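# Push the utility cart into the yellow parking bay

## Task

Move the utility cart into the yellow bay so that each of its four wheels sits fully inside the taped outline and none rests on the tape. All three tubes in the cart's top tray must still be upright at the end. The cart must not tip over or be left leaning, or the task fails. The cart must stay in place on its own once the robot lets go, because a position the robot is holding does not count.

## Robot and tools

Robot: a Hello Robot Stretch 4 with one arm. It has an omni-wheel base, a lift that slides up a mast, an arm that telescopes straight forward, a wrist with yaw, pitch and roll joints, and a two-finger gripper. It stands about 1.6 m tall, and the base's edge is at most 0.23 m from the base origin. Cameras: head_camera (top of the mast, facing forward and down; turn the base to look elsewhere), head_left_camera and head_right_camera (fisheyes beside it that look more steeply down and show the base and arm), and wrist_camera (behind the fingers, looking along them, with the fingertips near the bottom of the picture).

Frames: the base frame has its origin on the floor under the base centre, with x forward, y left and z up. hand_pose is the point between the open fingertips, given in this frame, and the printed value may be slightly off. The odometry frame is the base frame as it was when the scene began.

execute_actions(actions, cameras): actions is a list that holds either one action or nothing. An empty list only reports state and images. An action may contain base, joints or both, plus optional pace and contact_limits. Alternatively it contains only end_of_arm. Motions in one action start together but may finish at different times.
- base: exactly one command. Each is an offset measured from where the base last reported itself, not a pose. translate_m is straight travel in metres, forward positive, -2 to 2. strafe_m is sideways travel in metres, left positive, -2 to 2. rotate_rad is a turn in place in radians, counter-clockwise seen from above positive, -3.2 to 3.2.
- joints: one dictionary for the single arm, keyed by joint name, with absolute targets. lift_m is 0 to 1.2 m. arm_m is extension from 0 to 0.55 m. wrist_yaw_rad is -1.134 to 4.276 (0 is forward, positive turns left, 3.14 is folded back, and above 3.4 the arm may block it). wrist_pitch_rad is -1.117 to 4.259 (0 is level, 1.57 points down). wrist_roll_rad is -1.117 to 4.259 (0 puts the fingers level, positive turns clockwise as seen from behind). gripper_m is the fingertip gap in metres, -0.038 to 0.141, and values below 0 press the tips together. A joint target outside its range is clipped and the result notes it. An unknown key or any other bad value makes the whole call refused, and nothing moves.
- pace: "slow", "default", "fast" or "max". The base reaches roughly 0.1, 0.3, 0.4 or 0.6 m/s and turns at 1 to 4 rad/s. Both limits drop when the lift is above 0.2 m.
- contact_limits: only {"arm_m": value}, from 0 (gentlest) to 0.75, default 0.5. It sets how hard the arm may push before it halts.
- end_of_arm: "enable_torque" turns wrist or gripper motors that shut off back on.
- cameras: a list of camera names, or "all". Null or omitted means all, and [] means none.
A joint or base that an action leaves out may still be driving toward an earlier target.

wait(seconds): 0 to 10. It commands nothing and returns state and images.
zoom_image(camera, region): region is [x0, y0, x1, y1] in pixels of that camera's most recent full image, with the origin at the top left and at most 504 by 504 pixels.
read_manual(section): returns only the licence text and moves nothing.
finished_scene(scene): ends the current scene once the robot has settled. Pass the current scene's number. It cannot be reversed, and the result reports success. A reply that contains no tool call ends everything.

Result lines: base_status and joint_status show how each motion ended. "done" for the base only means the wheels turned the commanded amount, even if they slipped. "off_target" means it stopped short and may still push. "contact_stop_at_<key>" means it met something, and that part may go slack. "limit_stop_at_<name>" covers tilt over 6 degrees, which makes the lift, arm and wheels slack, and own_body, a self-collision guard. "torque_fault" means a wrist or gripper motor went limp and needs enable_torque. After a stop, the remaining calls in that reply are skipped. on_its_own reports things not commanded, with "held at" giving the held target. lidar_m gives 12 distances in metres for 30-degree sectors: the first points ahead, then they go counter-clockwise, so the 4th is left, the 7th behind and the 10th right. "-" means nothing seen or closer than 0.25 m. wrist_depth_mm is a 7x7 grid of depths from 100 to 2000 mm, starting top left. base_odometry counts wheel turns, so slip shows up as travel. If turned_by_wheels and turned_by_imu differ by more than about 0.1 rad, the robot probably hit something or slipped. base_tilt gives forward and right lean in degrees, with a fixed bias of up to 1.5. motor_effort gives percent of maximum, with the peak in brackets. Wheel effort is positive for a rightward turn. Neither gripper_m nor "done" proves that something is held.

Cautions: to unfold the wrist, send lift_m 0.4 with wrist_yaw_rad 0. Push or pull the cart gently and slowly with a low contact limit, since jerks can topple the tubes or tip the cart. Keep the arm short and the lift low when pushing hard, because the robot itself can tip. Pressing the gripper into things can cause torque faults. Before finishing, back away, confirm from the cameras that all four wheels sit inside the yellow tape and that the tubes are upright, and avoid drops, slams and hard impacts. Loose objects may occasionally get nudged by outside forces.

Each tool is called as name(argument=value, ...), one argument or row to a line, values as JSON.

## Session

execute_actions(
  actions=[],
)

Scene clock: 0.00 s.
base_odometry: x=+0.000 y=+0.000 heading=+0.000 (m, m, rad; odometry frame)
turned_by_wheels: +0.000 (rad since the last result)
turned_by_imu: +0.000 (rad since the last result)
base_tilt: forward=+0.4 right=+0.8 (deg)
lidar_m: 0.78 0.64 0.62 0.73 1.93 1.95 2.23 0.73 0.79 1.78 1.47 1.75
base_status: not commanded
joint_positions: lift_m=+0.250 arm_m=+0.002 wrist_yaw_rad=+3.162 wrist_pitch_rad=-0.008 wrist_roll_rad=-0.007 gripper_m=+0.057
joint_status: not commanded
motor_effort: lift_m=+19 arm_m=-1 wrist_yaw_rad=+1 wrist_pitch_rad=-6 wrist_roll_rad=-1 gripper_m=-5 wheel_0=+0 wheel_1=+0 wheel_2=+0 (%)
hand_pose: x=-0.1170 y=+0.0816 z=+0.4305 quat_wxyz=(-0.010, +0.004, -0.004, +1.000) (m; base frame)
wrist_depth_mm: - 138 247 - - - 1708 / - 113 138 - - 1983 1708 / - 115 137 - - 1983 1708 / 136 136 180 - - 1983 1661 / 212 - - - - 1983 1661 / 866 1182 209 1863 1576 1808 1661 / 891 991 1078 640 1060 1229 1281
pictures: head_camera, head_left_camera, head_right_camera, wrist_camera
Images, in order (width x height): head_camera 420x560, head_left_camera 420x672, head_right_camera 420x672, wrist_camera 616x392.

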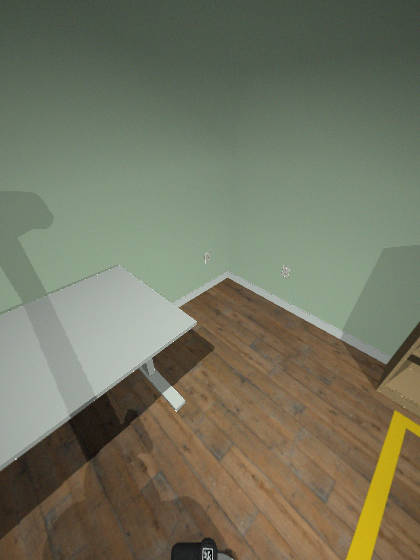

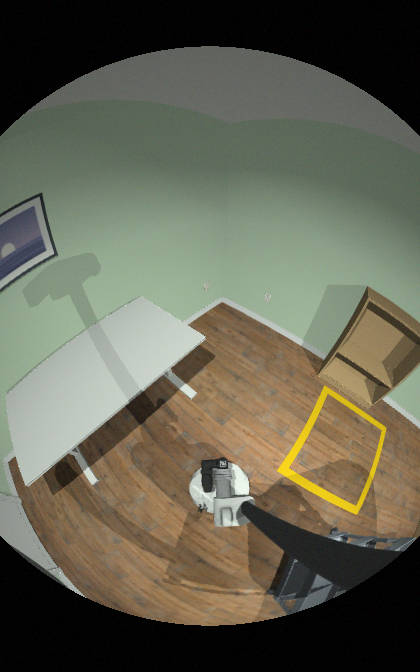

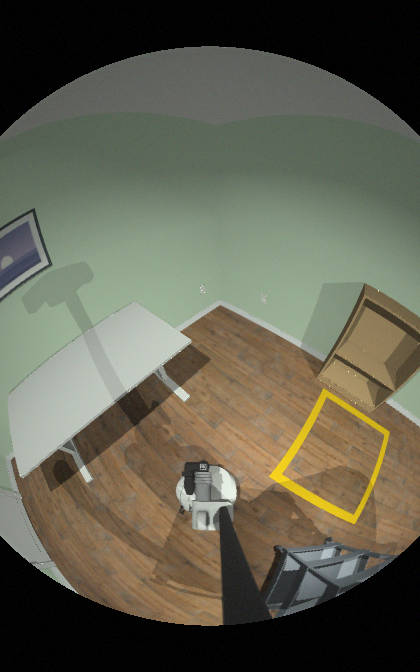

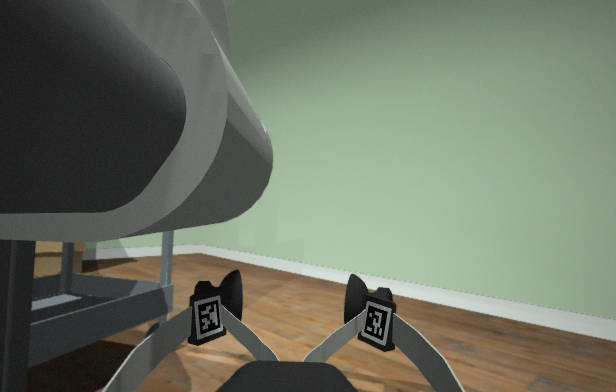

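execute_actions(
  actions=[
    {"base":{"rotate_rad":-1.9}},
  ],
)

Scene clock: 4.90 s.
base_odometry: x=+0.000 y=+0.000 heading=-1.899 (m, m, rad; odometry frame)
turned_by_wheels: -1.899 (rad since the last result)
turned_by_imu: -1.867 (rad since the last result)
base_tilt: forward=+0.5 right=+0.7 (deg)
lidar_m: 2.65 1.59 1.46 1.80 0.68 0.63 0.67 0.84 1.92 1.98 0.96 0.75
base_status: done
joint_positions: lift_m=+0.250 arm_m=+0.002 wrist_yaw_rad=+3.162 wrist_pitch_rad=-0.008 wrist_roll_rad=-0.007 gripper_m=+0.057
joint_status: not commanded
motor_effort: lift_m=+19(19) arm_m=-1(1) wrist_yaw_rad=+2(2) wrist_pitch_rad=-7(7) wrist_roll_rad=+0(1) gripper_m=-1(3) wheel_0=+2(7) wheel_1=+2(8) wheel_2=+3(6) (%)
hand_pose: x=-0.1169 y=+0.0816 z=+0.4305 quat_wxyz=(-0.010, +0.004, -0.004, +1.000) (m; base frame)
wrist_depth_mm: - 138 247 1756 1618 1430 1336 / - 113 138 1756 1537 741 707 / - 115 137 1118 1060 960 891 / 136 136 180 1708 1537 1430 1308 / 213 - 1863 1756 1537 1430 1281 / 1430 1756 209 1661 1464 1397 1281 / 1042 1008 1078 640 1060 1255 1255
pictures: head_camera, head_left_camera, head_right_camera, wrist_camera
Images, in order (width x height): head_camera 420x560, head_left_camera 420x672, head_right_camera 420x672, wrist_camera 616x392.

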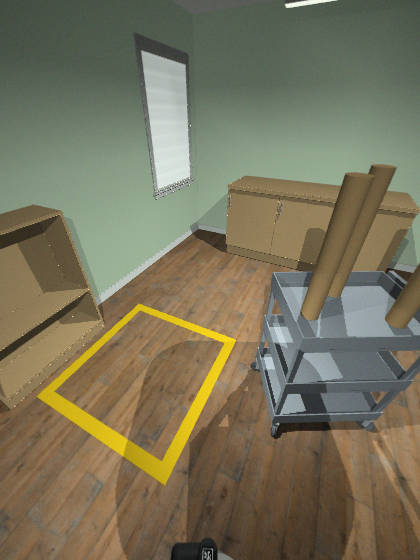

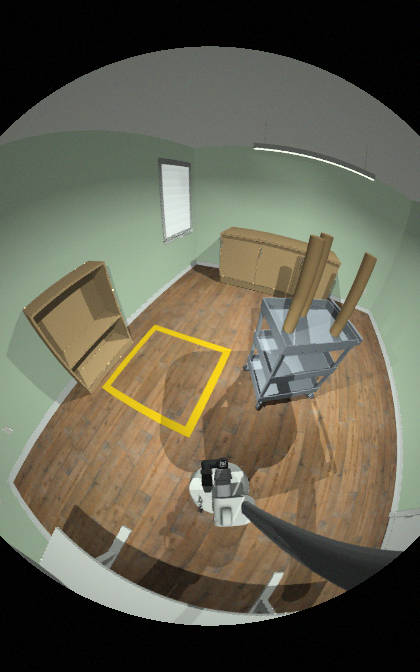

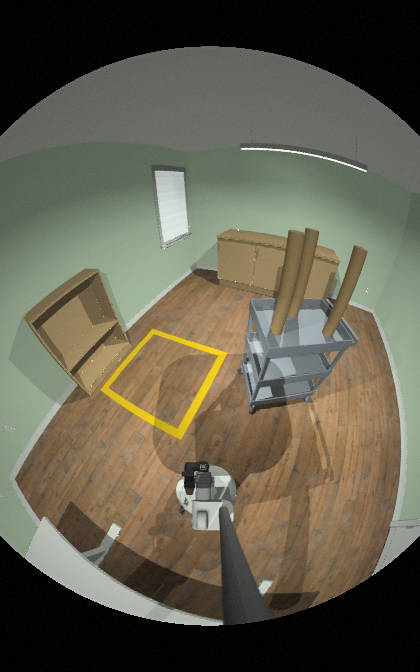

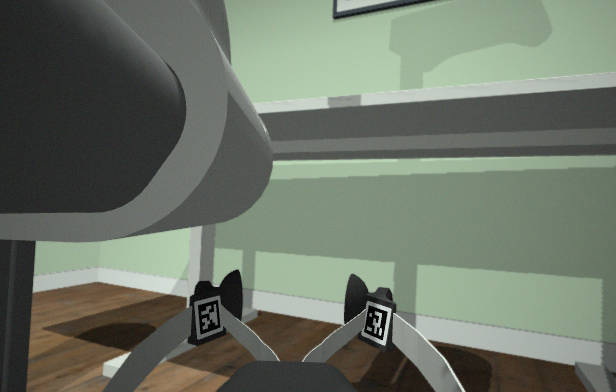

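execute_actions(
  actions=[
    {"base":{"strafe_m":-1.45},"pace":"fast"},
  ],
  cameras=["head_left_camera"],
)

execute_actions(
  actions=[
    {"base":{"rotate_rad":0.7}},
  ],
  cameras=["head_camera","head_left_camera"],
)

Scene clock: 19.47 s.
base_odometry: x=-1.373 y=+0.468 heading=-1.899 (m, m, rad; odometry frame)
turned_by_wheels: +0.000 (rad since the last result)
turned_by_imu: +0.003 (rad since the last result)
base_tilt: forward=+0.6 right=+0.8 (deg)
lidar_m: 2.08 0.83 0.99 2.01 1.31 1.29 0.99 0.65 0.58 0.62 0.82 1.81
base_status: done
joint_positions: lift_m=+0.250 arm_m=+0.002 wrist_yaw_rad=+3.162 wrist_pitch_rad=-0.008 wrist_roll_rad=-0.007 gripper_m=+0.057
joint_status: not commanded
motor_effort: lift_m=+19(19) arm_m=-1(1) wrist_yaw_rad=+3(1) wrist_pitch_rad=-7(7) wrist_roll_rad=-1(0) gripper_m=-6(1) wheel_0=-3(11) wheel_1=+2(11) wheel_2=+1(1) (%)
hand_pose: x=-0.1169 y=+0.0816 z=+0.4305 quat_wxyz=(-0.010, +0.004, -0.004, +1.000) (m; base frame)
wrist_depth_mm: - 138 247 1756 - 1983 1863 / - 113 138 1756 - - 1808 / - 115 137 1756 - 1983 1808 / 136 136 180 1756 - 1983 1808 / 212 878 1182 1808 - 1983 1808 / 732 917 209 1576 1576 1921 1756 / 732 831 1060 640 1060 1255 1281
pictures: head_left_camera
Images, in order (width x height): head_left_camera 420x672.

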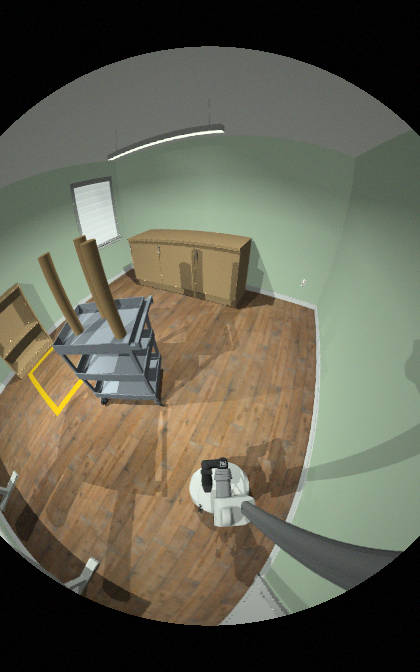

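Scene clock: 20.93 s.
base_odometry: x=-1.372 y=+0.468 heading=-1.200 (m, m, rad; odometry frame)
turned_by_wheels: +0.700 (rad since the last result)
turned_by_imu: +0.689 (rad since the last result)
base_tilt: forward=+0.4 right=+0.9 (deg)
lidar_m: 0.80 1.19 1.65 1.27 1.91 0.83 0.63 0.60 0.63 0.93 2.11 1.11
base_status: done
joint_positions: lift_m=+0.250 arm_m=+0.002 wrist_yaw_rad=+3.162 wrist_pitch_rad=-0.008 wrist_roll_rad=-0.007 gripper_m=+0.057
joint_status: not commanded
motor_effort: lift_m=+19(19) arm_m=-1(1) wrist_yaw_rad=+3(1) wrist_pitch_rad=-7(6) wrist_roll_rad=+0(1) gripper_m=-5(1) wheel_0=-2(6) wheel_1=-2(7) wheel_2=-2(8) (%)
hand_pose: x=-0.1169 y=+0.0816 z=+0.4305 quat_wxyz=(-0.010, +0.004, -0.004, +1.000) (m; base frame)
wrist_depth_mm: - 138 247 878 976 1078 1255 / - 113 138 866 976 1098 1255 / - 115 137 866 976 1078 1255 / 136 136 180 866 976 1078 1255 / 213 699 768 866 976 1078 1255 / 647 707 209 842 931 1078 1229 / 647 683 759 492 917 1078 1205
pictures: head_camera, head_left_camera
Images, in order (width x height): head_camera 420x560, head_left_camera 420x672.

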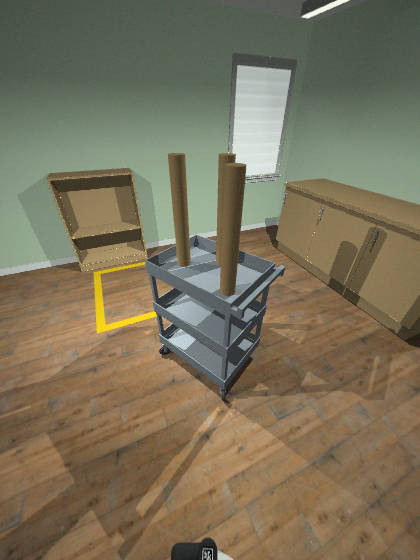

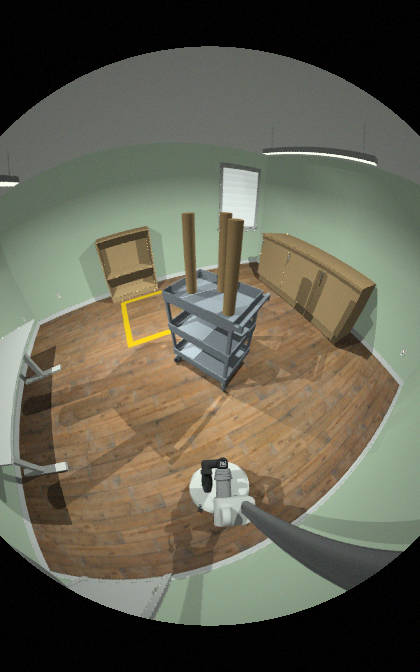

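execute_actions(
  actions=[
    {"base":{"rotate_rad":0.87}},
  ],
  cameras=[],
)

execute_actions(
  actions=[
    {"base":{"translate_m":-0.2}},
  ],
  cameras=[],
)

execute_actions(
  actions=[
    {"base":{"strafe_m":-0.85},"pace":"fast"},
  ],
  cameras=[],
)

execute_actions(
  actions=[
    {"base":{"translate_m":-0.2},"joints":{"lift_m":0.65}},
  ],
  cameras=["head_camera","head_left_camera"],
)

Scene clock: 30.20 s.
base_odometry: x=-1.372 y=+0.468 heading=-0.330 (m, m, rad; odometry frame)
turned_by_wheels: +0.870 (rad since the last result)
turned_by_imu: +0.858 (rad since the last result)
base_tilt: forward=+0.5 right=+0.8 (deg)
lidar_m: 1.99 1.31 1.30 0.96 0.65 0.61 0.60 0.81 1.83 2.08 0.84 0.99
base_status: done
joint_positions: lift_m=+0.250 arm_m=+0.002 wrist_yaw_rad=+3.162 wrist_pitch_rad=-0.008 wrist_roll_rad=-0.007 gripper_m=+0.057
joint_status: not commanded
motor_effort: lift_m=+19(19) arm_m=-1(1) wrist_yaw_rad=+0(1) wrist_pitch_rad=-6(7) wrist_roll_rad=+0(1) gripper_m=-2(1) wheel_0=-2(5) wheel_1=-1(6) wheel_2=-1(8) (%)
hand_pose: x=-0.1169 y=+0.0816 z=+0.4305 quat_wxyz=(-0.010, +0.004, -0.004, +1.000) (m; base frame)
wrist_depth_mm: - 138 247 809 723 654 603 / - 113 138 798 715 654 603 / - 115 137 788 707 647 597 / 136 136 179 788 707 640 591 / 212 976 878 778 699 634 591 / 1078 991 208 778 668 634 585 / 1042 917 866 452 683 621 580
pictures: none
No camera images: the call's "cameras" was empty. Leave "cameras" out to get every camera's image.

Scene clock: 32.27 s.
base_odometry: x=-1.562 y=+0.533 heading=-0.330 (m, m, rad; odometry frame)
turned_by_wheels: +0.000 (rad since the last result)
turned_by_imu: +0.000 (rad since the last result)
base_tilt: forward=+0.4 right=+0.9 (deg)
lidar_m: 2.13 1.42 1.67 0.71 0.46 0.42 0.44 0.58 1.31 2.07 0.94 1.02
base_status: done
joint_positions: lift_m=+0.250 arm_m=+0.002 wrist_yaw_rad=+3.162 wrist_pitch_rad=-0.008 wrist_roll_rad=-0.007 gripper_m=+0.057
joint_status: not commanded
motor_effort: lift_m=+19(19) arm_m=-1(1) wrist_yaw_rad=+1(1) wrist_pitch_rad=-7(7) wrist_roll_rad=+0(0) gripper_m=-1(2) wheel_0=-1(6) wheel_1=+0(5) wheel_2=-1(9) (%)
hand_pose: x=-0.1169 y=+0.0816 z=+0.4305 quat_wxyz=(-0.010, +0.004, -0.004, +1.000) (m; base frame)
wrist_depth_mm: - 138 247 597 535 484 449 / - 113 138 591 530 480 442 / - 115 137 580 525 477 442 / 136 136 180 580 525 473 439 / 212 723 647 574 517 473 436 / 798 732 208 574 496 469 433 / 798 683 634 355 504 462 433
pictures: none
No camera images: the call's "cameras" was empty. Leave "cameras" out to get every camera's image.

Scene clock: 35.53 s.
base_odometry: x=-1.837 y=-0.271 heading=-0.331 (m, m, rad; odometry frame)
turned_by_wheels: +0.000 (rad since the last result)
turned_by_imu: +0.001 (rad since the last result)
base_tilt: forward=+0.4 right=+0.7 (deg)
lidar_m: 0.61 2.26 2.10 1.28 0.86 0.77 0.80 1.03 1.79 1.20 1.50 0.64
base_status: done
joint_positions: lift_m=+0.250 arm_m=+0.002 wrist_yaw_rad=+3.162 wrist_pitch_rad=-0.008 wrist_roll_rad=-0.007 gripper_m=+0.057
joint_status: not commanded
motor_effort: lift_m=+19(19) arm_m=-1(1) wrist_yaw_rad=+1(2) wrist_pitch_rad=-6(6) wrist_roll_rad=+0(0) gripper_m=-3(4) wheel_0=-3(12) wheel_1=+1(13) wheel_2=+0(1) (%)
hand_pose: x=-0.1169 y=+0.0816 z=+0.4305 quat_wxyz=(-0.010, +0.004, -0.004, +1.000) (m; base frame)
wrist_depth_mm: - 138 246 991 904 809 759 / - 113 138 1008 904 820 750 / - 115 137 976 878 809 741 / 136 136 180 976 891 798 732 / 213 1205 1098 976 878 798 732 / 1336 1255 209 946 831 788 732 / 1042 991 1025 539 842 778 723
pictures: none
No camera images: the call's "cameras" was empty. Leave "cameras" out to get every camera's image.

Scene clock: 38.17 s.
base_odometry: x=-2.027 y=-0.206 heading=-0.331 (m, m, rad; odometry frame)
turned_by_wheels: +0.000 (rad since the last result)
turned_by_imu: +0.000 (rad since the last result)
base_tilt: forward=+0.3 right=+0.8 (deg)
lidar_m: 0.82 2.36 2.21 0.99 0.66 0.60 0.63 0.79 1.70 1.21 1.43 0.88
base_status: done
joint_positions: lift_m=+0.650 arm_m=+0.002 wrist_yaw_rad=+3.162 wrist_pitch_rad=-0.008 wrist_roll_rad=-0.007 gripper_m=+0.057
joint_status: all done
motor_effort: lift_m=+21(21) arm_m=-1(1) wrist_yaw_rad=+3(2) wrist_pitch_rad=-7(7) wrist_roll_rad=+0(0) gripper_m=-4(4) wheel_0=-2(6) wheel_1=+0(5) wheel_2=+1(9) (%)
hand_pose: x=-0.1169 y=+0.0816 z=+0.8303 quat_wxyz=(-0.010, +0.004, -0.004, +1.000) (m; base frame)
wrist_depth_mm: - 138 247 798 715 647 591 / - 113 138 788 707 647 591 / - 115 137 768 699 640 591 / 136 136 180 768 691 634 585 / 212 960 854 768 691 627 585 / 1060 960 209 750 654 627 580 / 1060 904 842 445 668 609 569
pictures: head_camera, head_left_camera
Images, in order (width x height): head_camera 420x560, head_left_camera 420x672.

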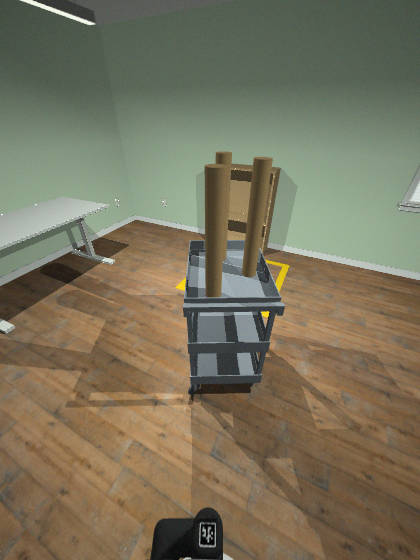

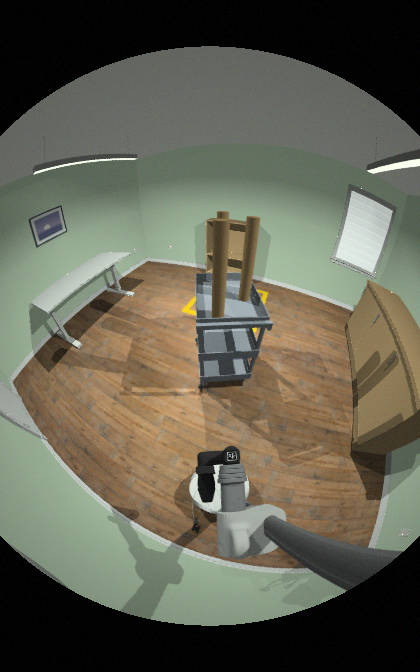

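execute_actions(
  actions=[
    {"joints":{"lift_m":0.71,"wrist_yaw_rad":0,"wrist_roll_rad":1.57,"gripper_m":0.12}},
  ],
)

Scene clock: 44.40 s.
base_odometry: x=-2.027 y=-0.206 heading=-0.331 (m, m, rad; odometry frame)
turned_by_wheels: +0.000 (rad since the last result)
turned_by_imu: +0.002 (rad since the last result)
base_tilt: forward=+0.5 right=+0.8 (deg)
lidar_m: 0.80 2.37 2.22 0.98 0.66 0.60 0.61 0.81 1.69 1.21 1.42 0.86
base_status: not commanded
joint_positions: lift_m=+0.710 arm_m=+0.002 wrist_yaw_rad=+0.000 wrist_pitch_rad=-0.008 wrist_roll_rad=+1.570 gripper_m=+0.120
joint_status: all done
motor_effort: lift_m=+21(20) arm_m=-1(1) wrist_yaw_rad=+2(4) wrist_pitch_rad=-7(7) wrist_roll_rad=+2(6) gripper_m=+3(5) wheel_0=-1(2) wheel_1=+0(0) wheel_2=+1(0) (%)
hand_pose: x=+0.4618 y=-0.0873 z=+0.8903 quat_wxyz=(+0.707, +0.707, -0.003, +0.003) (m; base frame)
wrist_depth_mm: - - - - - 1863 1281 / - - - - - 1863 1281 / - - - 976 1060 707 1025 / - - - 960 1308 707 1042 / - 750 768 683 1308 691 1042 / - 213 - 668 219 691 1008 / - - - 154 - 683 1205
pictures: head_camera, head_left_camera, head_right_camera, wrist_camera
Images, in order (width x height): head_camera 420x560, head_left_camera 420x672, head_right_camera 420x672, wrist_camera 616x392.

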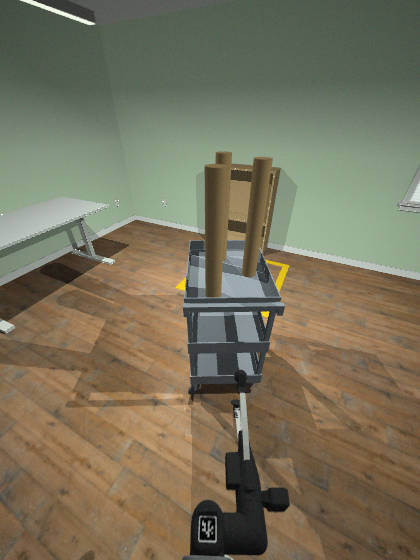

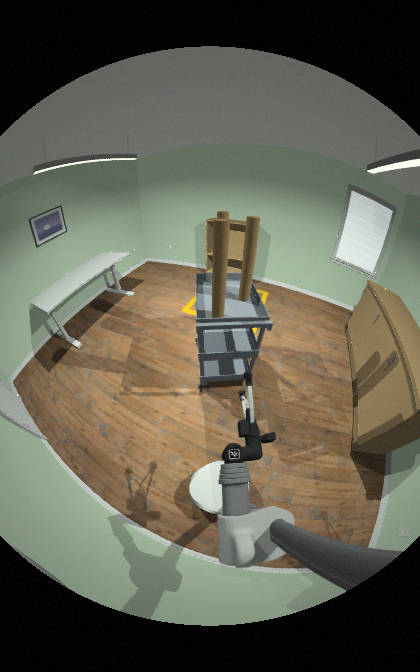

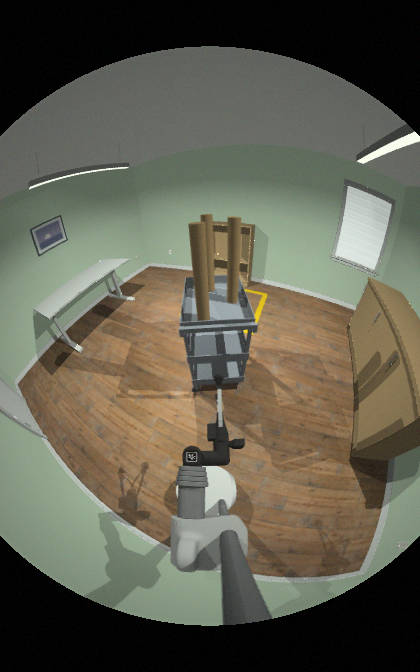

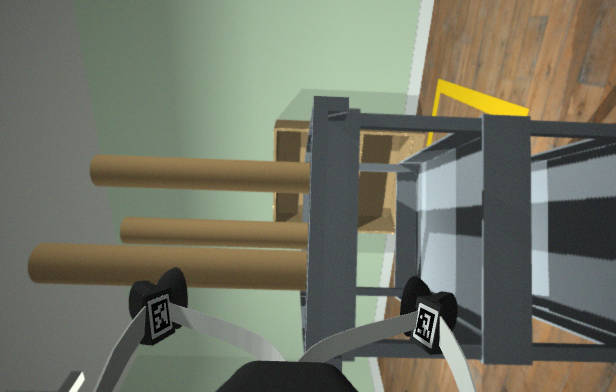

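execute_actions(
  actions=[
    {"joints":{"lift_m":0.66},"base":{"translate_m":0.25}},
  ],
  cameras=["head_camera","wrist_camera"],
)

Scene clock: 50.50 s.
base_odometry: x=-1.790 y=-0.288 heading=-0.331 (m, m, rad; odometry frame)
turned_by_wheels: +0.000 (rad since the last result)
turned_by_imu: +0.002 (rad since the last result)
base_tilt: forward=+0.6 right=+0.6 (deg)
lidar_m: 0.55 2.21 2.06 1.36 0.92 0.83 0.85 1.07 1.80 1.21 1.53 0.60
base_status: done
joint_positions: lift_m=+0.660 arm_m=+0.002 wrist_yaw_rad=+0.000 wrist_pitch_rad=-0.008 wrist_roll_rad=+1.570 gripper_m=+0.120
joint_status: all done
motor_effort: lift_m=+17(21) arm_m=-1(1) wrist_yaw_rad=+2(2) wrist_pitch_rad=-7(7) wrist_roll_rad=+1(2) gripper_m=-4(1) wheel_0=+0(5) wheel_1=+0(5) wheel_2=+0(10) (%)
hand_pose: x=+0.4617 y=-0.0873 z=+0.8406 quat_wxyz=(+0.707, +0.707, -0.003, +0.003) (m; base frame)
wrist_depth_mm: - - - - - 1756 1205 / - - - 442 - 597 452 / 707 - - 439 - 741 449 / - - - 433 - 741 442 / - 866 878 427 - 732 439 / 496 214 500 424 220 676 433 / - - - 154 - 634 430
pictures: head_camera, wrist_camera
Images, in order (width x height): head_camera 420x560, wrist_camera 616x392.

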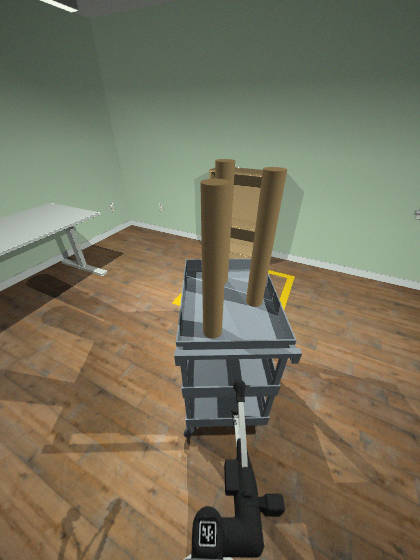

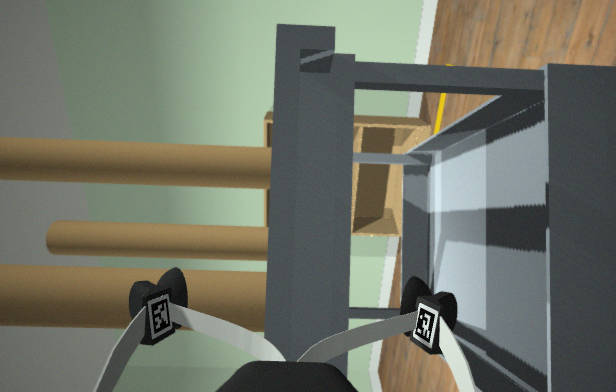

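execute_actions(
  actions=[
    {"joints":{"lift_m":0.655},"base":{"translate_m":0.10},"pace":"slow"},
  ],
  cameras=["head_camera","wrist_camera","head_left_camera"],
)

Scene clock: 56.00 s.
base_odometry: x=-1.696 y=-0.320 heading=-0.330 (m, m, rad; odometry frame)
turned_by_wheels: +0.000 (rad since the last result)
turned_by_imu: +0.003 (rad since the last result)
base_tilt: forward=+0.4 right=+0.8 (deg)
lidar_m: 0.46 2.16 2.02 1.50 1.01 0.90 0.93 1.23 1.60 1.21 1.60 0.51
base_status: done
joint_positions: lift_m=+0.655 arm_m=+0.002 wrist_yaw_rad=+0.000 wrist_pitch_rad=-0.008 wrist_roll_rad=+1.570 gripper_m=+0.120
joint_status: all done
motor_effort: lift_m=+16(14) arm_m=-1(1) wrist_yaw_rad=+1(1) wrist_pitch_rad=-7(7) wrist_roll_rad=+1(1) gripper_m=-4(5) wheel_0=+3(4) wheel_1=+2(4) wheel_2=-1(7) (%)
hand_pose: x=+0.4617 y=-0.0874 z=+0.8357 quat_wxyz=(+0.707, +0.707, -0.003, +0.003) (m; base frame)
wrist_depth_mm: - - - 314 355 355 1118 / - - - 338 - 1618 480 / 591 603 609 334 - 723 512 / - - - 330 - 732 508 / 778 788 778 327 - 715 504 / 394 214 392 322 220 668 500 / - 397 397 155 - 621 492
pictures: head_camera, head_left_camera, wrist_camera
Images, in order (width x height): head_camera 420x560, head_left_camera 420x672, wrist_camera 616x392.

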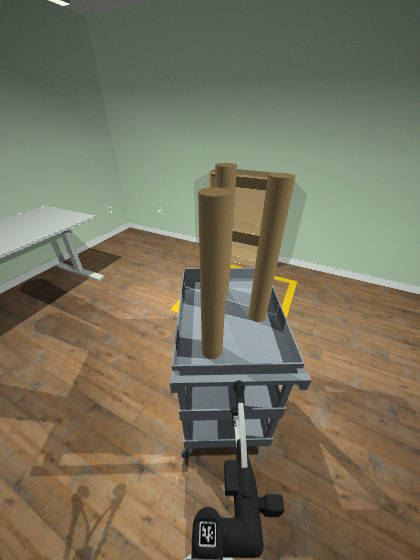

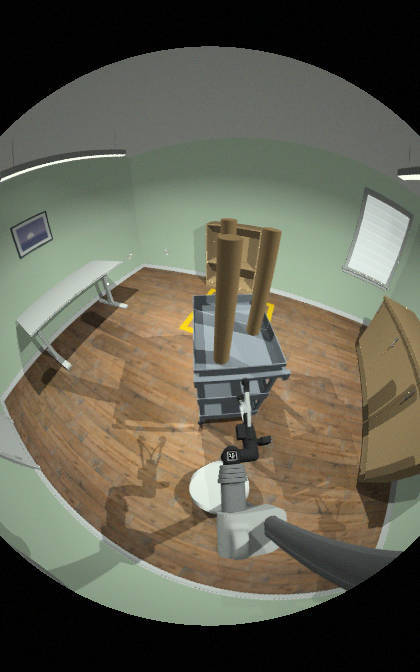

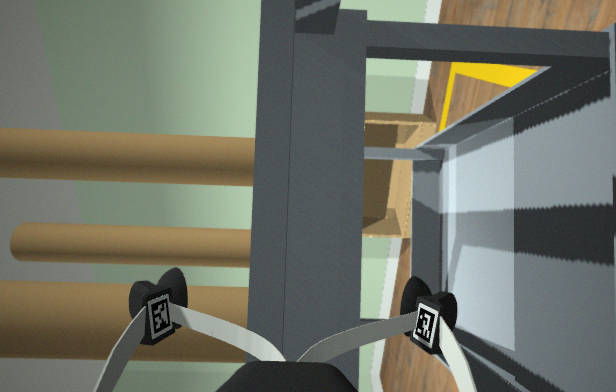

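execute_actions(
  actions=[
    {"joints":{"lift_m":0.678,"gripper_m":0.08},"base":{"translate_m":0.045},"pace":"slow"},
  ],
  cameras=["head_camera","wrist_camera"],
)

zoom_image(
  camera="head_camera",
  region=[160,330,330,480],
)

Scene clock: 62.03 s.
base_odometry: x=-1.653 y=-0.335 heading=-0.330 (m, m, rad; odometry frame)
turned_by_wheels: +0.000 (rad since the last result)
turned_by_imu: +0.002 (rad since the last result)
base_tilt: forward=+0.5 right=+0.8 (deg)
lidar_m: 0.41 0.41 1.98 1.59 1.04 0.96 0.97 1.25 1.39 1.25 1.61 0.48
base_status: done
joint_positions: lift_m=+0.678 arm_m=+0.002 wrist_yaw_rad=+0.000 wrist_pitch_rad=-0.008 wrist_roll_rad=+1.570 gripper_m=+0.080
joint_status: all done
motor_effort: lift_m=+22(22) arm_m=-1(1) wrist_yaw_rad=+3(0) wrist_pitch_rad=-7(7) wrist_roll_rad=+2(0) gripper_m=-2(3) wheel_0=+3(4) wheel_1=+4(5) wheel_2=-4(6) (%)
hand_pose: x=+0.4617 y=-0.0874 z=+0.8582 quat_wxyz=(+0.707, +0.707, -0.003, +0.003) (m; base frame)
wrist_depth_mm: - - - 294 298 306 310 / - - - 291 294 1756 517 / 549 554 559 289 291 732 544 / - - - 226 289 778 539 / 723 732 732 224 285 768 535 / 359 364 211 221 215 759 530 / 343 345 347 190 278 661 525
pictures: head_camera, wrist_camera
Images, in order (width x height): head_camera 420x560, wrist_camera 616x392.

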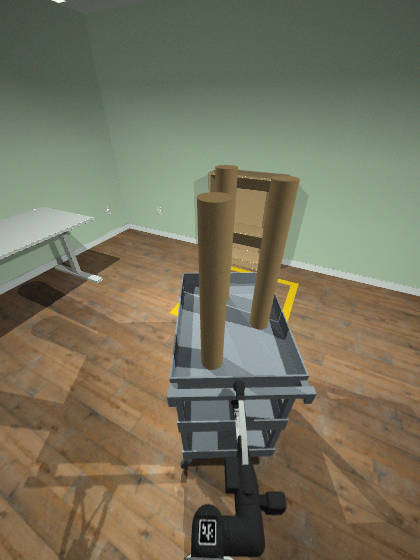

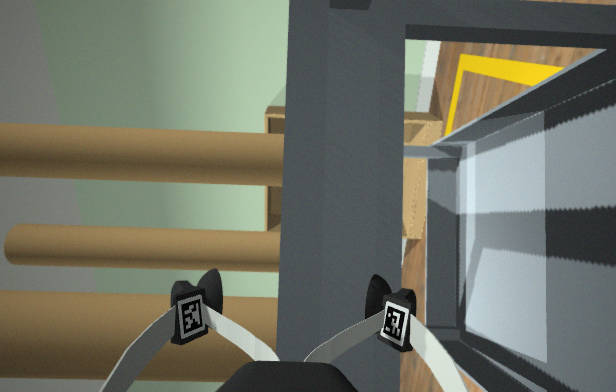

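Region (160, 330, 330, 480) of head_camera's 420x560 image, scaled by 2.965, with more detail than that image has; it fills the top 445 rows of this view, and the rest is white.

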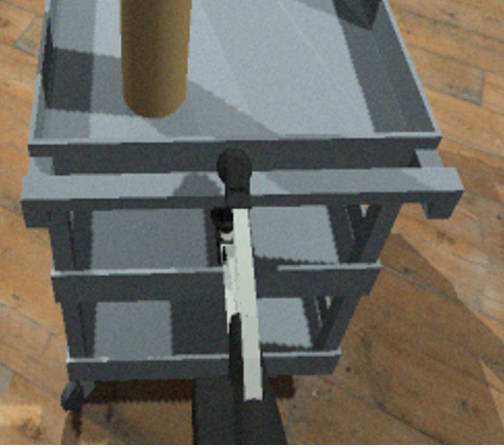

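execute_actions(
  actions=[
    {"joints":{"lift_m":0.671},"base":{"translate_m":0.012},"pace":"slow"},
  ],
  cameras=[],
)

execute_actions(
  actions=[
    {"joints":{"gripper_m":0.0}},
  ],
  cameras=["head_camera","wrist_camera"],
)

Scene clock: 66.20 s.
base_odometry: x=-1.642 y=-0.338 heading=-0.330 (m, m, rad; odometry frame)
turned_by_wheels: +0.000 (rad since the last result)
turned_by_imu: +0.001 (rad since the last result)
base_tilt: forward=+0.4 right=+0.7 (deg)
lidar_m: 0.39 0.46 1.98 1.57 1.05 0.96 0.98 1.27 1.30 1.26 1.63 0.44
base_status: done
joint_positions: lift_m=+0.671 arm_m=+0.002 wrist_yaw_rad=+0.000 wrist_pitch_rad=-0.008 wrist_roll_rad=+1.570 gripper_m=+0.080
joint_status: all done
motor_effort: lift_m=+16(19) arm_m=-1(1) wrist_yaw_rad=+1(1) wrist_pitch_rad=-7(7) wrist_roll_rad=+0(2) gripper_m=-2(3) wheel_0=+2(5) wheel_1=+1(5) wheel_2=-3(7) (%)
hand_pose: x=+0.4617 y=-0.0874 z=+0.8517 quat_wxyz=(+0.707, +0.707, -0.003, +0.003) (m; base frame)
wrist_depth_mm: - - - 282 286 304 300 / - - - 279 282 1708 496 / 535 539 549 276 278 723 535 / - - - 213 277 759 530 / 715 723 715 211 273 759 525 / 351 355 211 209 214 741 521 / 332 334 336 185 267 647 517
pictures: none
No camera images: the call's "cameras" was empty. Leave "cameras" out to get every camera's image.

Scene clock: 67.80 s.
base_odometry: x=-1.642 y=-0.338 heading=-0.330 (m, m, rad; odometry frame)
turned_by_wheels: +0.000 (rad since the last result)
turned_by_imu: +0.001 (rad since the last result)
base_tilt: forward=+0.4 right=+0.7 (deg)
lidar_m: 0.41 0.45 2.01 1.59 1.06 0.95 0.99 1.28 1.33 1.26 1.62 0.43
base_status: not commanded
joint_positions: lift_m=+0.671 arm_m=+0.002 wrist_yaw_rad=+0.004 wrist_pitch_rad=-0.011 wrist_roll_rad=+1.570 gripper_m=+0.000
joint_status: all done
motor_effort: lift_m=+16(16) arm_m=-1(1) wrist_yaw_rad=-8(7) wrist_pitch_rad=+3(7) wrist_roll_rad=+1(1) gripper_m=-16(20) wheel_0=+1(1) wheel_1=+1(1) wheel_2=+0(3) (%)
hand_pose: x=+0.4620 y=-0.0864 z=+0.8527 quat_wxyz=(+0.707, +0.707, -0.003, +0.005) (m; base frame)
wrist_depth_mm: - - - 214 278 306 301 / - - - 213 276 1808 504 / 535 539 539 271 273 732 535 / - - - 268 271 778 535 / 715 715 715 265 268 759 530 / 347 351 201 205 266 759 525 / 329 329 332 203 263 661 525
pictures: head_camera, wrist_camera
Images, in order (width x height): head_camera 420x560, wrist_camera 616x392.

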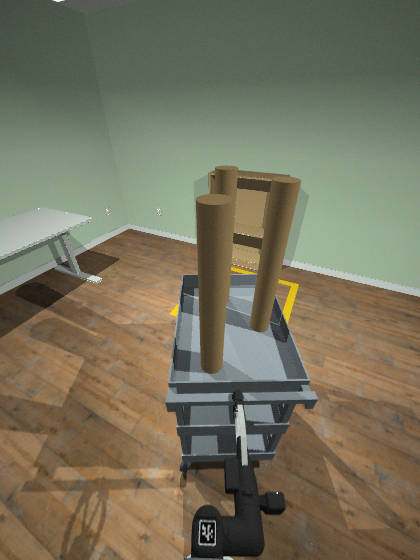

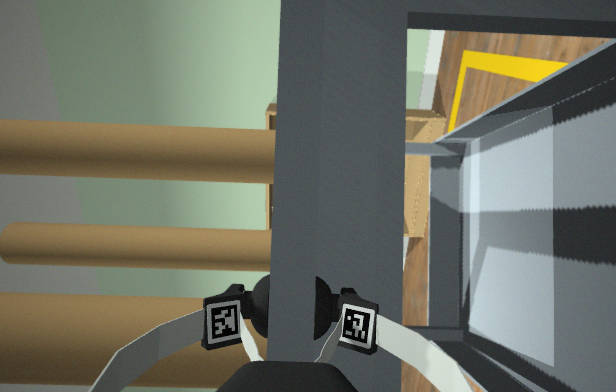

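execute_actions(
  actions=[
    {"base":{"strafe_m":0.1},"pace":"slow"},
  ],
  cameras=["head_camera","wrist_camera"],
)

Scene clock: 74.73 s.
base_odometry: x=-1.610 y=-0.244 heading=-0.331 (m, m, rad; odometry frame)
turned_by_wheels: -0.001 (rad since the last result)
turned_by_imu: +0.001 (rad since the last result)
base_tilt: forward=+0.6 right=+0.7 (deg)
lidar_m: 0.41 0.47 1.90 1.51 1.01 0.91 0.96 1.26 1.56 1.33 1.76 0.44
base_status: done
joint_positions: lift_m=+0.671 arm_m=+0.002 wrist_yaw_rad=-0.006 wrist_pitch_rad=-0.011 wrist_roll_rad=+1.570 gripper_m=+0.000
joint_status: not commanded
on_its_own: wrist_yaw_rad is at rest, and its effort (+20) is outside its rest range (-13 to +13)
motor_effort: lift_m=+16(16) arm_m=-1(1) wrist_yaw_rad=+20(27) wrist_pitch_rad=+4(4) wrist_roll_rad=+2(1) gripper_m=-16(16) wheel_0=-6(11) wheel_1=+1(5) wheel_2=-4(2) (%)
hand_pose: x=+0.4612 y=-0.0892 z=+0.8527 quat_wxyz=(+0.707, +0.707, -0.006, +0.002) (m; base frame)
wrist_depth_mm: - - - 194 253 1808 1205 / - - - 196 256 831 530 / 539 530 530 198 258 778 539 / 707 715 723 258 262 768 535 / - - - 202 265 768 530 / 338 342 201 203 266 707 530 / - 157 347 205 268 661 517
pictures: head_camera, wrist_camera
Images, in order (width x height): head_camera 420x560, wrist_camera 616x392.

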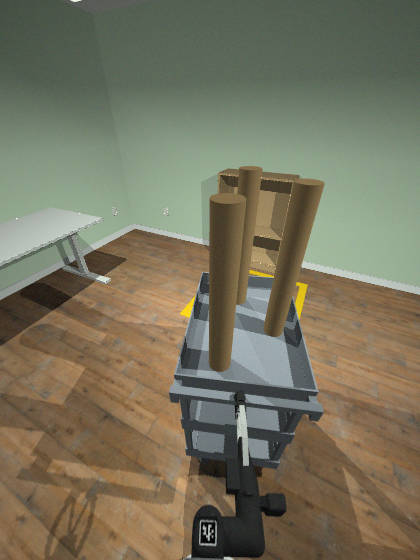

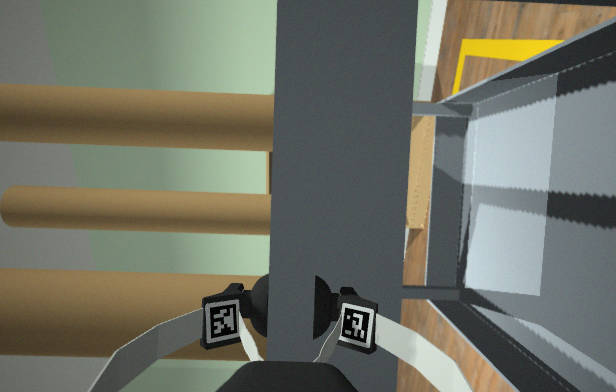

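execute_actions(
  actions=[
    {"base":{"translate_m":0.6},"pace":"slow"},
  ],
  cameras=["head_camera","wrist_camera"],
)

Scene clock: 85.80 s.
base_odometry: x=-1.042 y=-0.439 heading=-0.330 (m, m, rad; odometry frame)
turned_by_wheels: +0.000 (rad since the last result)
turned_by_imu: +0.007 (rad since the last result)
base_tilt: forward=+0.5 right=+0.7 (deg)
lidar_m: 0.43 1.82 1.64 1.69 1.61 1.48 1.48 1.99 1.55 1.58 2.11 0.44
base_status: done
joint_positions: lift_m=+0.671 arm_m=+0.002 wrist_yaw_rad=+0.002 wrist_pitch_rad=-0.011 wrist_roll_rad=+1.570 gripper_m=+0.000
joint_status: not commanded
motor_effort: lift_m=+16(16) arm_m=-1(1) wrist_yaw_rad=-4(22) wrist_pitch_rad=+4(3) wrist_roll_rad=+1(1) gripper_m=-14(11) wheel_0=+4(8) wheel_1=+3(5) wheel_2=-3(11) (%)
hand_pose: x=+0.4619 y=-0.0869 z=+0.8528 quat_wxyz=(+0.707, +0.707, -0.003, +0.005) (m; base frame)
wrist_depth_mm: 1808 1863 1808 174 229 1756 508 / 488 488 492 179 236 788 544 / 1983 - - 184 244 778 535 / - - 732 190 253 768 535 / 368 377 392 197 263 768 530 / 345 347 200 201 266 707 530 / - 158 - 206 277 1576 492
pictures: head_camera, wrist_camera
Images, in order (width x height): head_camera 420x560, wrist_camera 616x392.

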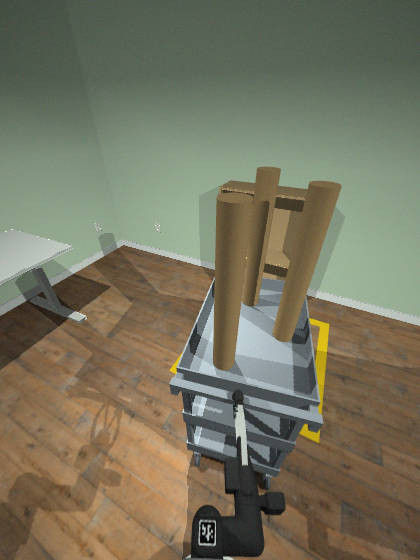

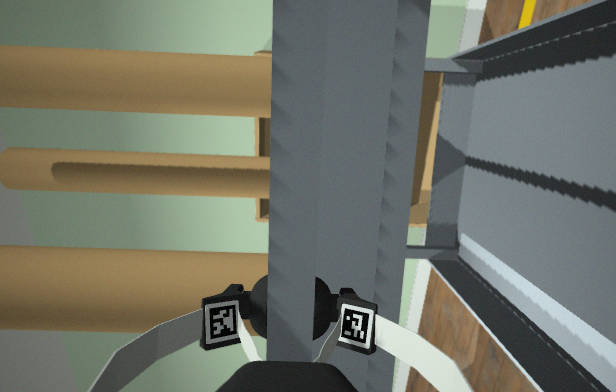

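execute_actions(
  actions=[
    {"base":{"translate_m":0.5},"pace":"slow"},
  ],
  cameras=["head_camera","head_left_camera","head_right_camera"],
)

Scene clock: 96.00 s.
base_odometry: x=-0.569 y=-0.601 heading=-0.330 (m, m, rad; odometry frame)
turned_by_wheels: +0.000 (rad since the last result)
turned_by_imu: +0.006 (rad since the last result)
base_tilt: forward=+0.4 right=+0.7 (deg)
lidar_m: 0.42 1.59 1.44 1.47 2.05 1.95 1.97 1.90 1.78 1.83 1.89 0.40
base_status: done
joint_positions: lift_m=+0.671 arm_m=+0.002 wrist_yaw_rad=+0.002 wrist_pitch_rad=-0.011 wrist_roll_rad=+1.570 gripper_m=+0.000
joint_status: not commanded
motor_effort: lift_m=+16(16) arm_m=-1(1) wrist_yaw_rad=+0(4) wrist_pitch_rad=+4(3) wrist_roll_rad=+2(1) gripper_m=-10(16) wheel_0=+5(9) wheel_1=+3(6) wheel_2=-3(9) (%)
hand_pose: x=+0.4619 y=-0.0869 z=+0.8528 quat_wxyz=(+0.707, +0.707, -0.003, +0.005) (m; base frame)
wrist_depth_mm: 459 469 477 159 214 759 530 / 1464 496 488 166 223 788 539 / 691 699 707 174 234 778 539 / 1708 1708 1708 182 247 768 530 / 351 357 362 193 259 741 530 / 357 355 200 200 267 1618 525 / - 157 - 206 285 1618 484
pictures: head_camera, head_left_camera, head_right_camera
Images, in order (width x height): head_camera 420x560, head_left_camera 420x672, head_right_camera 420x672.

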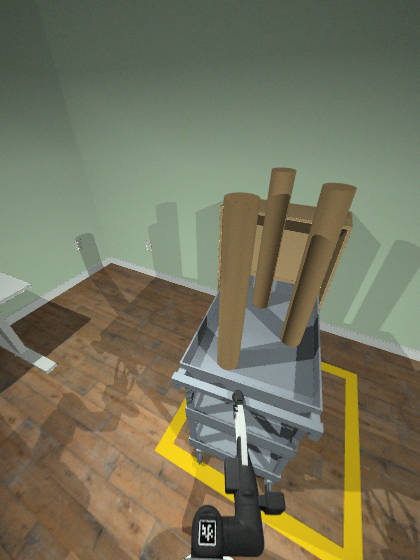

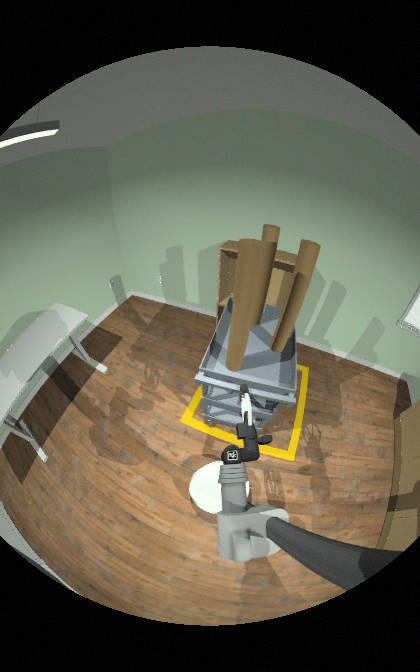

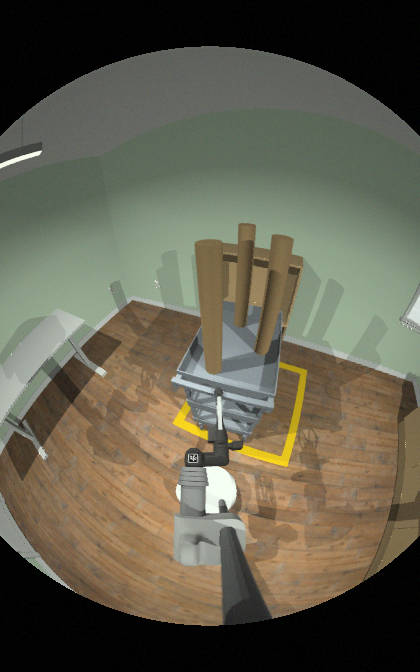

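execute_actions(
  actions=[
    {"base":{"translate_m":0.08},"pace":"slow"},
  ],
  cameras=[],
)

execute_actions(
  actions=[
    {"joints":{"gripper_m":0.09}},
  ],
  cameras=[],
)

execute_actions(
  actions=[
    {"base":{"translate_m":-0.2}},
  ],
  cameras=[],
)

execute_actions(
  actions=[
    {"base":{"strafe_m":0.55}},
  ],
  cameras=["head_camera","head_right_camera"],
)

Scene clock: 102.33 s.
base_odometry: x=-0.494 y=-0.626 heading=-0.330 (m, m, rad; odometry frame)
turned_by_wheels: +0.000 (rad since the last result)
turned_by_imu: +0.003 (rad since the last result)
base_tilt: forward=+0.4 right=+0.7 (deg)
lidar_m: 0.44 2.23 1.43 1.48 2.16 2.02 2.08 1.98 1.81 1.88 1.83 0.39
base_status: done
joint_positions: lift_m=+0.671 arm_m=+0.002 wrist_yaw_rad=+0.002 wrist_pitch_rad=-0.011 wrist_roll_rad=+1.570 gripper_m=+0.000
joint_status: not commanded
motor_effort: lift_m=+16(16) arm_m=-1(1) wrist_yaw_rad=-6(4) wrist_pitch_rad=+4(4) wrist_roll_rad=+1(2) gripper_m=-17(11) wheel_0=+5(8) wheel_1=+2(6) wheel_2=-2(8) (%)
hand_pose: x=+0.4619 y=-0.0869 z=+0.8528 quat_wxyz=(+0.707, +0.707, -0.003, +0.005) (m; base frame)
wrist_depth_mm: 459 459 469 157 211 750 544 / 1397 1430 492 164 221 778 539 / 683 691 699 172 231 768 535 / 1618 1618 1618 180 245 768 530 / 351 357 359 192 259 723 525 / 362 357 200 200 268 1576 525 / - 158 1921 206 286 1618 480
pictures: none
No camera images: the call's "cameras" was empty. Leave "cameras" out to get every camera's image.

Scene clock: 104.03 s.
base_odometry: x=-0.494 y=-0.626 heading=-0.330 (m, m, rad; odometry frame)
turned_by_wheels: +0.000 (rad since the last result)
turned_by_imu: +0.000 (rad since the last result)
base_tilt: forward=+0.4 right=+0.9 (deg)
lidar_m: 0.45 2.27 1.41 1.45 2.17 2.00 2.05 1.95 1.81 1.88 1.82 0.41
base_status: not commanded
joint_positions: lift_m=+0.671 arm_m=+0.002 wrist_yaw_rad=+0.000 wrist_pitch_rad=-0.008 wrist_roll_rad=+1.570 gripper_m=+0.090
joint_status: all done
motor_effort: lift_m=+16(16) arm_m=-1(1) wrist_yaw_rad=+1(5) wrist_pitch_rad=-6(6) wrist_roll_rad=+1(1) gripper_m=-2(18) wheel_0=+4(5) wheel_1=+1(2) wheel_2=-3(2) (%)
hand_pose: x=+0.4618 y=-0.0873 z=+0.8518 quat_wxyz=(+0.707, +0.707, -0.003, +0.003) (m; base frame)
wrist_depth_mm: 462 466 473 159 213 759 535 / 1397 500 492 166 224 778 535 / 691 699 699 176 236 768 530 / 1618 1576 1618 185 248 759 530 / 355 359 362 195 265 707 525 / 357 353 217 206 213 1576 521 / 1983 1983 1921 185 293 1576 484
pictures: none
No camera images: the call's "cameras" was empty. Leave "cameras" out to get every camera's image.

Scene clock: 106.10 s.
base_odometry: x=-0.683 y=-0.562 heading=-0.330 (m, m, rad; odometry frame)
turned_by_wheels: +0.000 (rad since the last result)
turned_by_imu: +0.000 (rad since the last result)
base_tilt: forward=+0.4 right=+0.9 (deg)
lidar_m: 0.60 1.65 1.49 1.51 1.98 1.82 1.87 2.44 1.72 1.77 2.03 0.59
base_status: done
joint_positions: lift_m=+0.671 arm_m=+0.002 wrist_yaw_rad=+0.000 wrist_pitch_rad=-0.008 wrist_roll_rad=+1.570 gripper_m=+0.090
joint_status: not commanded
motor_effort: lift_m=+16(16) arm_m=-1(1) wrist_yaw_rad=+2(2) wrist_pitch_rad=-6(6) wrist_roll_rad=+1(1) gripper_m=-1(0) wheel_0=-1(6) wheel_1=+0(6) wheel_2=-1(9) (%)
hand_pose: x=+0.4617 y=-0.0874 z=+0.8518 quat_wxyz=(+0.707, +0.707, -0.003, +0.003) (m; base frame)
wrist_depth_mm: 1499 1537 1499 1229 1281 1499 1205 / 661 668 676 407 1008 715 418 / 1661 904 891 421 1366 759 442 / 1756 1808 1808 442 1098 750 459 / 549 554 559 466 1921 750 480 / - - 217 496 213 699 508 / - - - 301 539 549 549
pictures: none
No camera images: the call's "cameras" was empty. Leave "cameras" out to get every camera's image.

Scene clock: 109.27 s.
base_odometry: x=-0.505 y=-0.041 heading=-0.330 (m, m, rad; odometry frame)
turned_by_wheels: +0.000 (rad since the last result)
turned_by_imu: +0.002 (rad since the last result)
base_tilt: forward=+0.4 right=+0.8 (deg)
lidar_m: 2.14 1.07 0.98 0.98 1.68 1.59 1.63 2.09 2.21 2.28 0.89 0.81
base_status: done
joint_positions: lift_m=+0.671 arm_m=+0.002 wrist_yaw_rad=+0.000 wrist_pitch_rad=-0.008 wrist_roll_rad=+1.570 gripper_m=+0.090
joint_status: not commanded
motor_effort: lift_m=+17(17) arm_m=-1(1) wrist_yaw_rad=+5(3) wrist_pitch_rad=-7(6) wrist_roll_rad=+1(1) gripper_m=-2(1) wheel_0=+0(8) wheel_1=-1(10) wheel_2=-1(1) (%)
hand_pose: x=+0.4617 y=-0.0874 z=+0.8517 quat_wxyz=(+0.707, +0.707, -0.003, +0.003) (m; base frame)
wrist_depth_mm: 1708 1756 1708 1708 1618 1118 991 / 1808 1808 1808 1756 1756 1576 1205 / 1921 1921 1921 1983 1921 1756 1205 / - - - - - 1756 1205 / - - - - - 1756 1182 / - - 217 - 213 1708 1182 / - - - - - 1537 1160
pictures: head_camera, head_right_camera
Images, in order (width x height): head_camera 420x560, head_right_camera 420x672.

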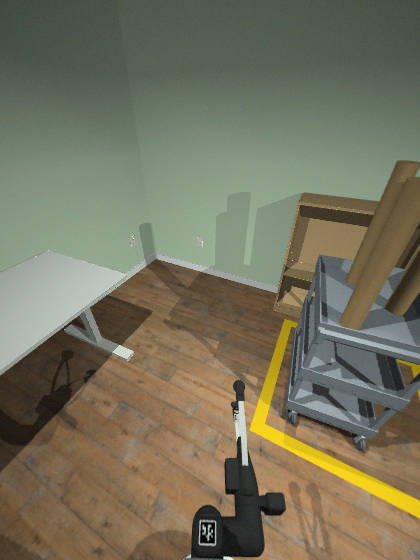

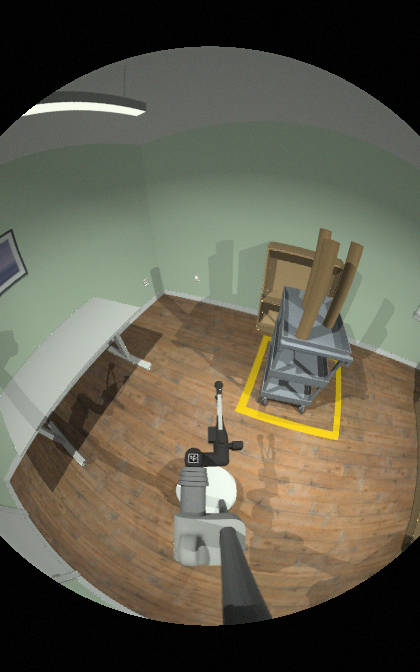

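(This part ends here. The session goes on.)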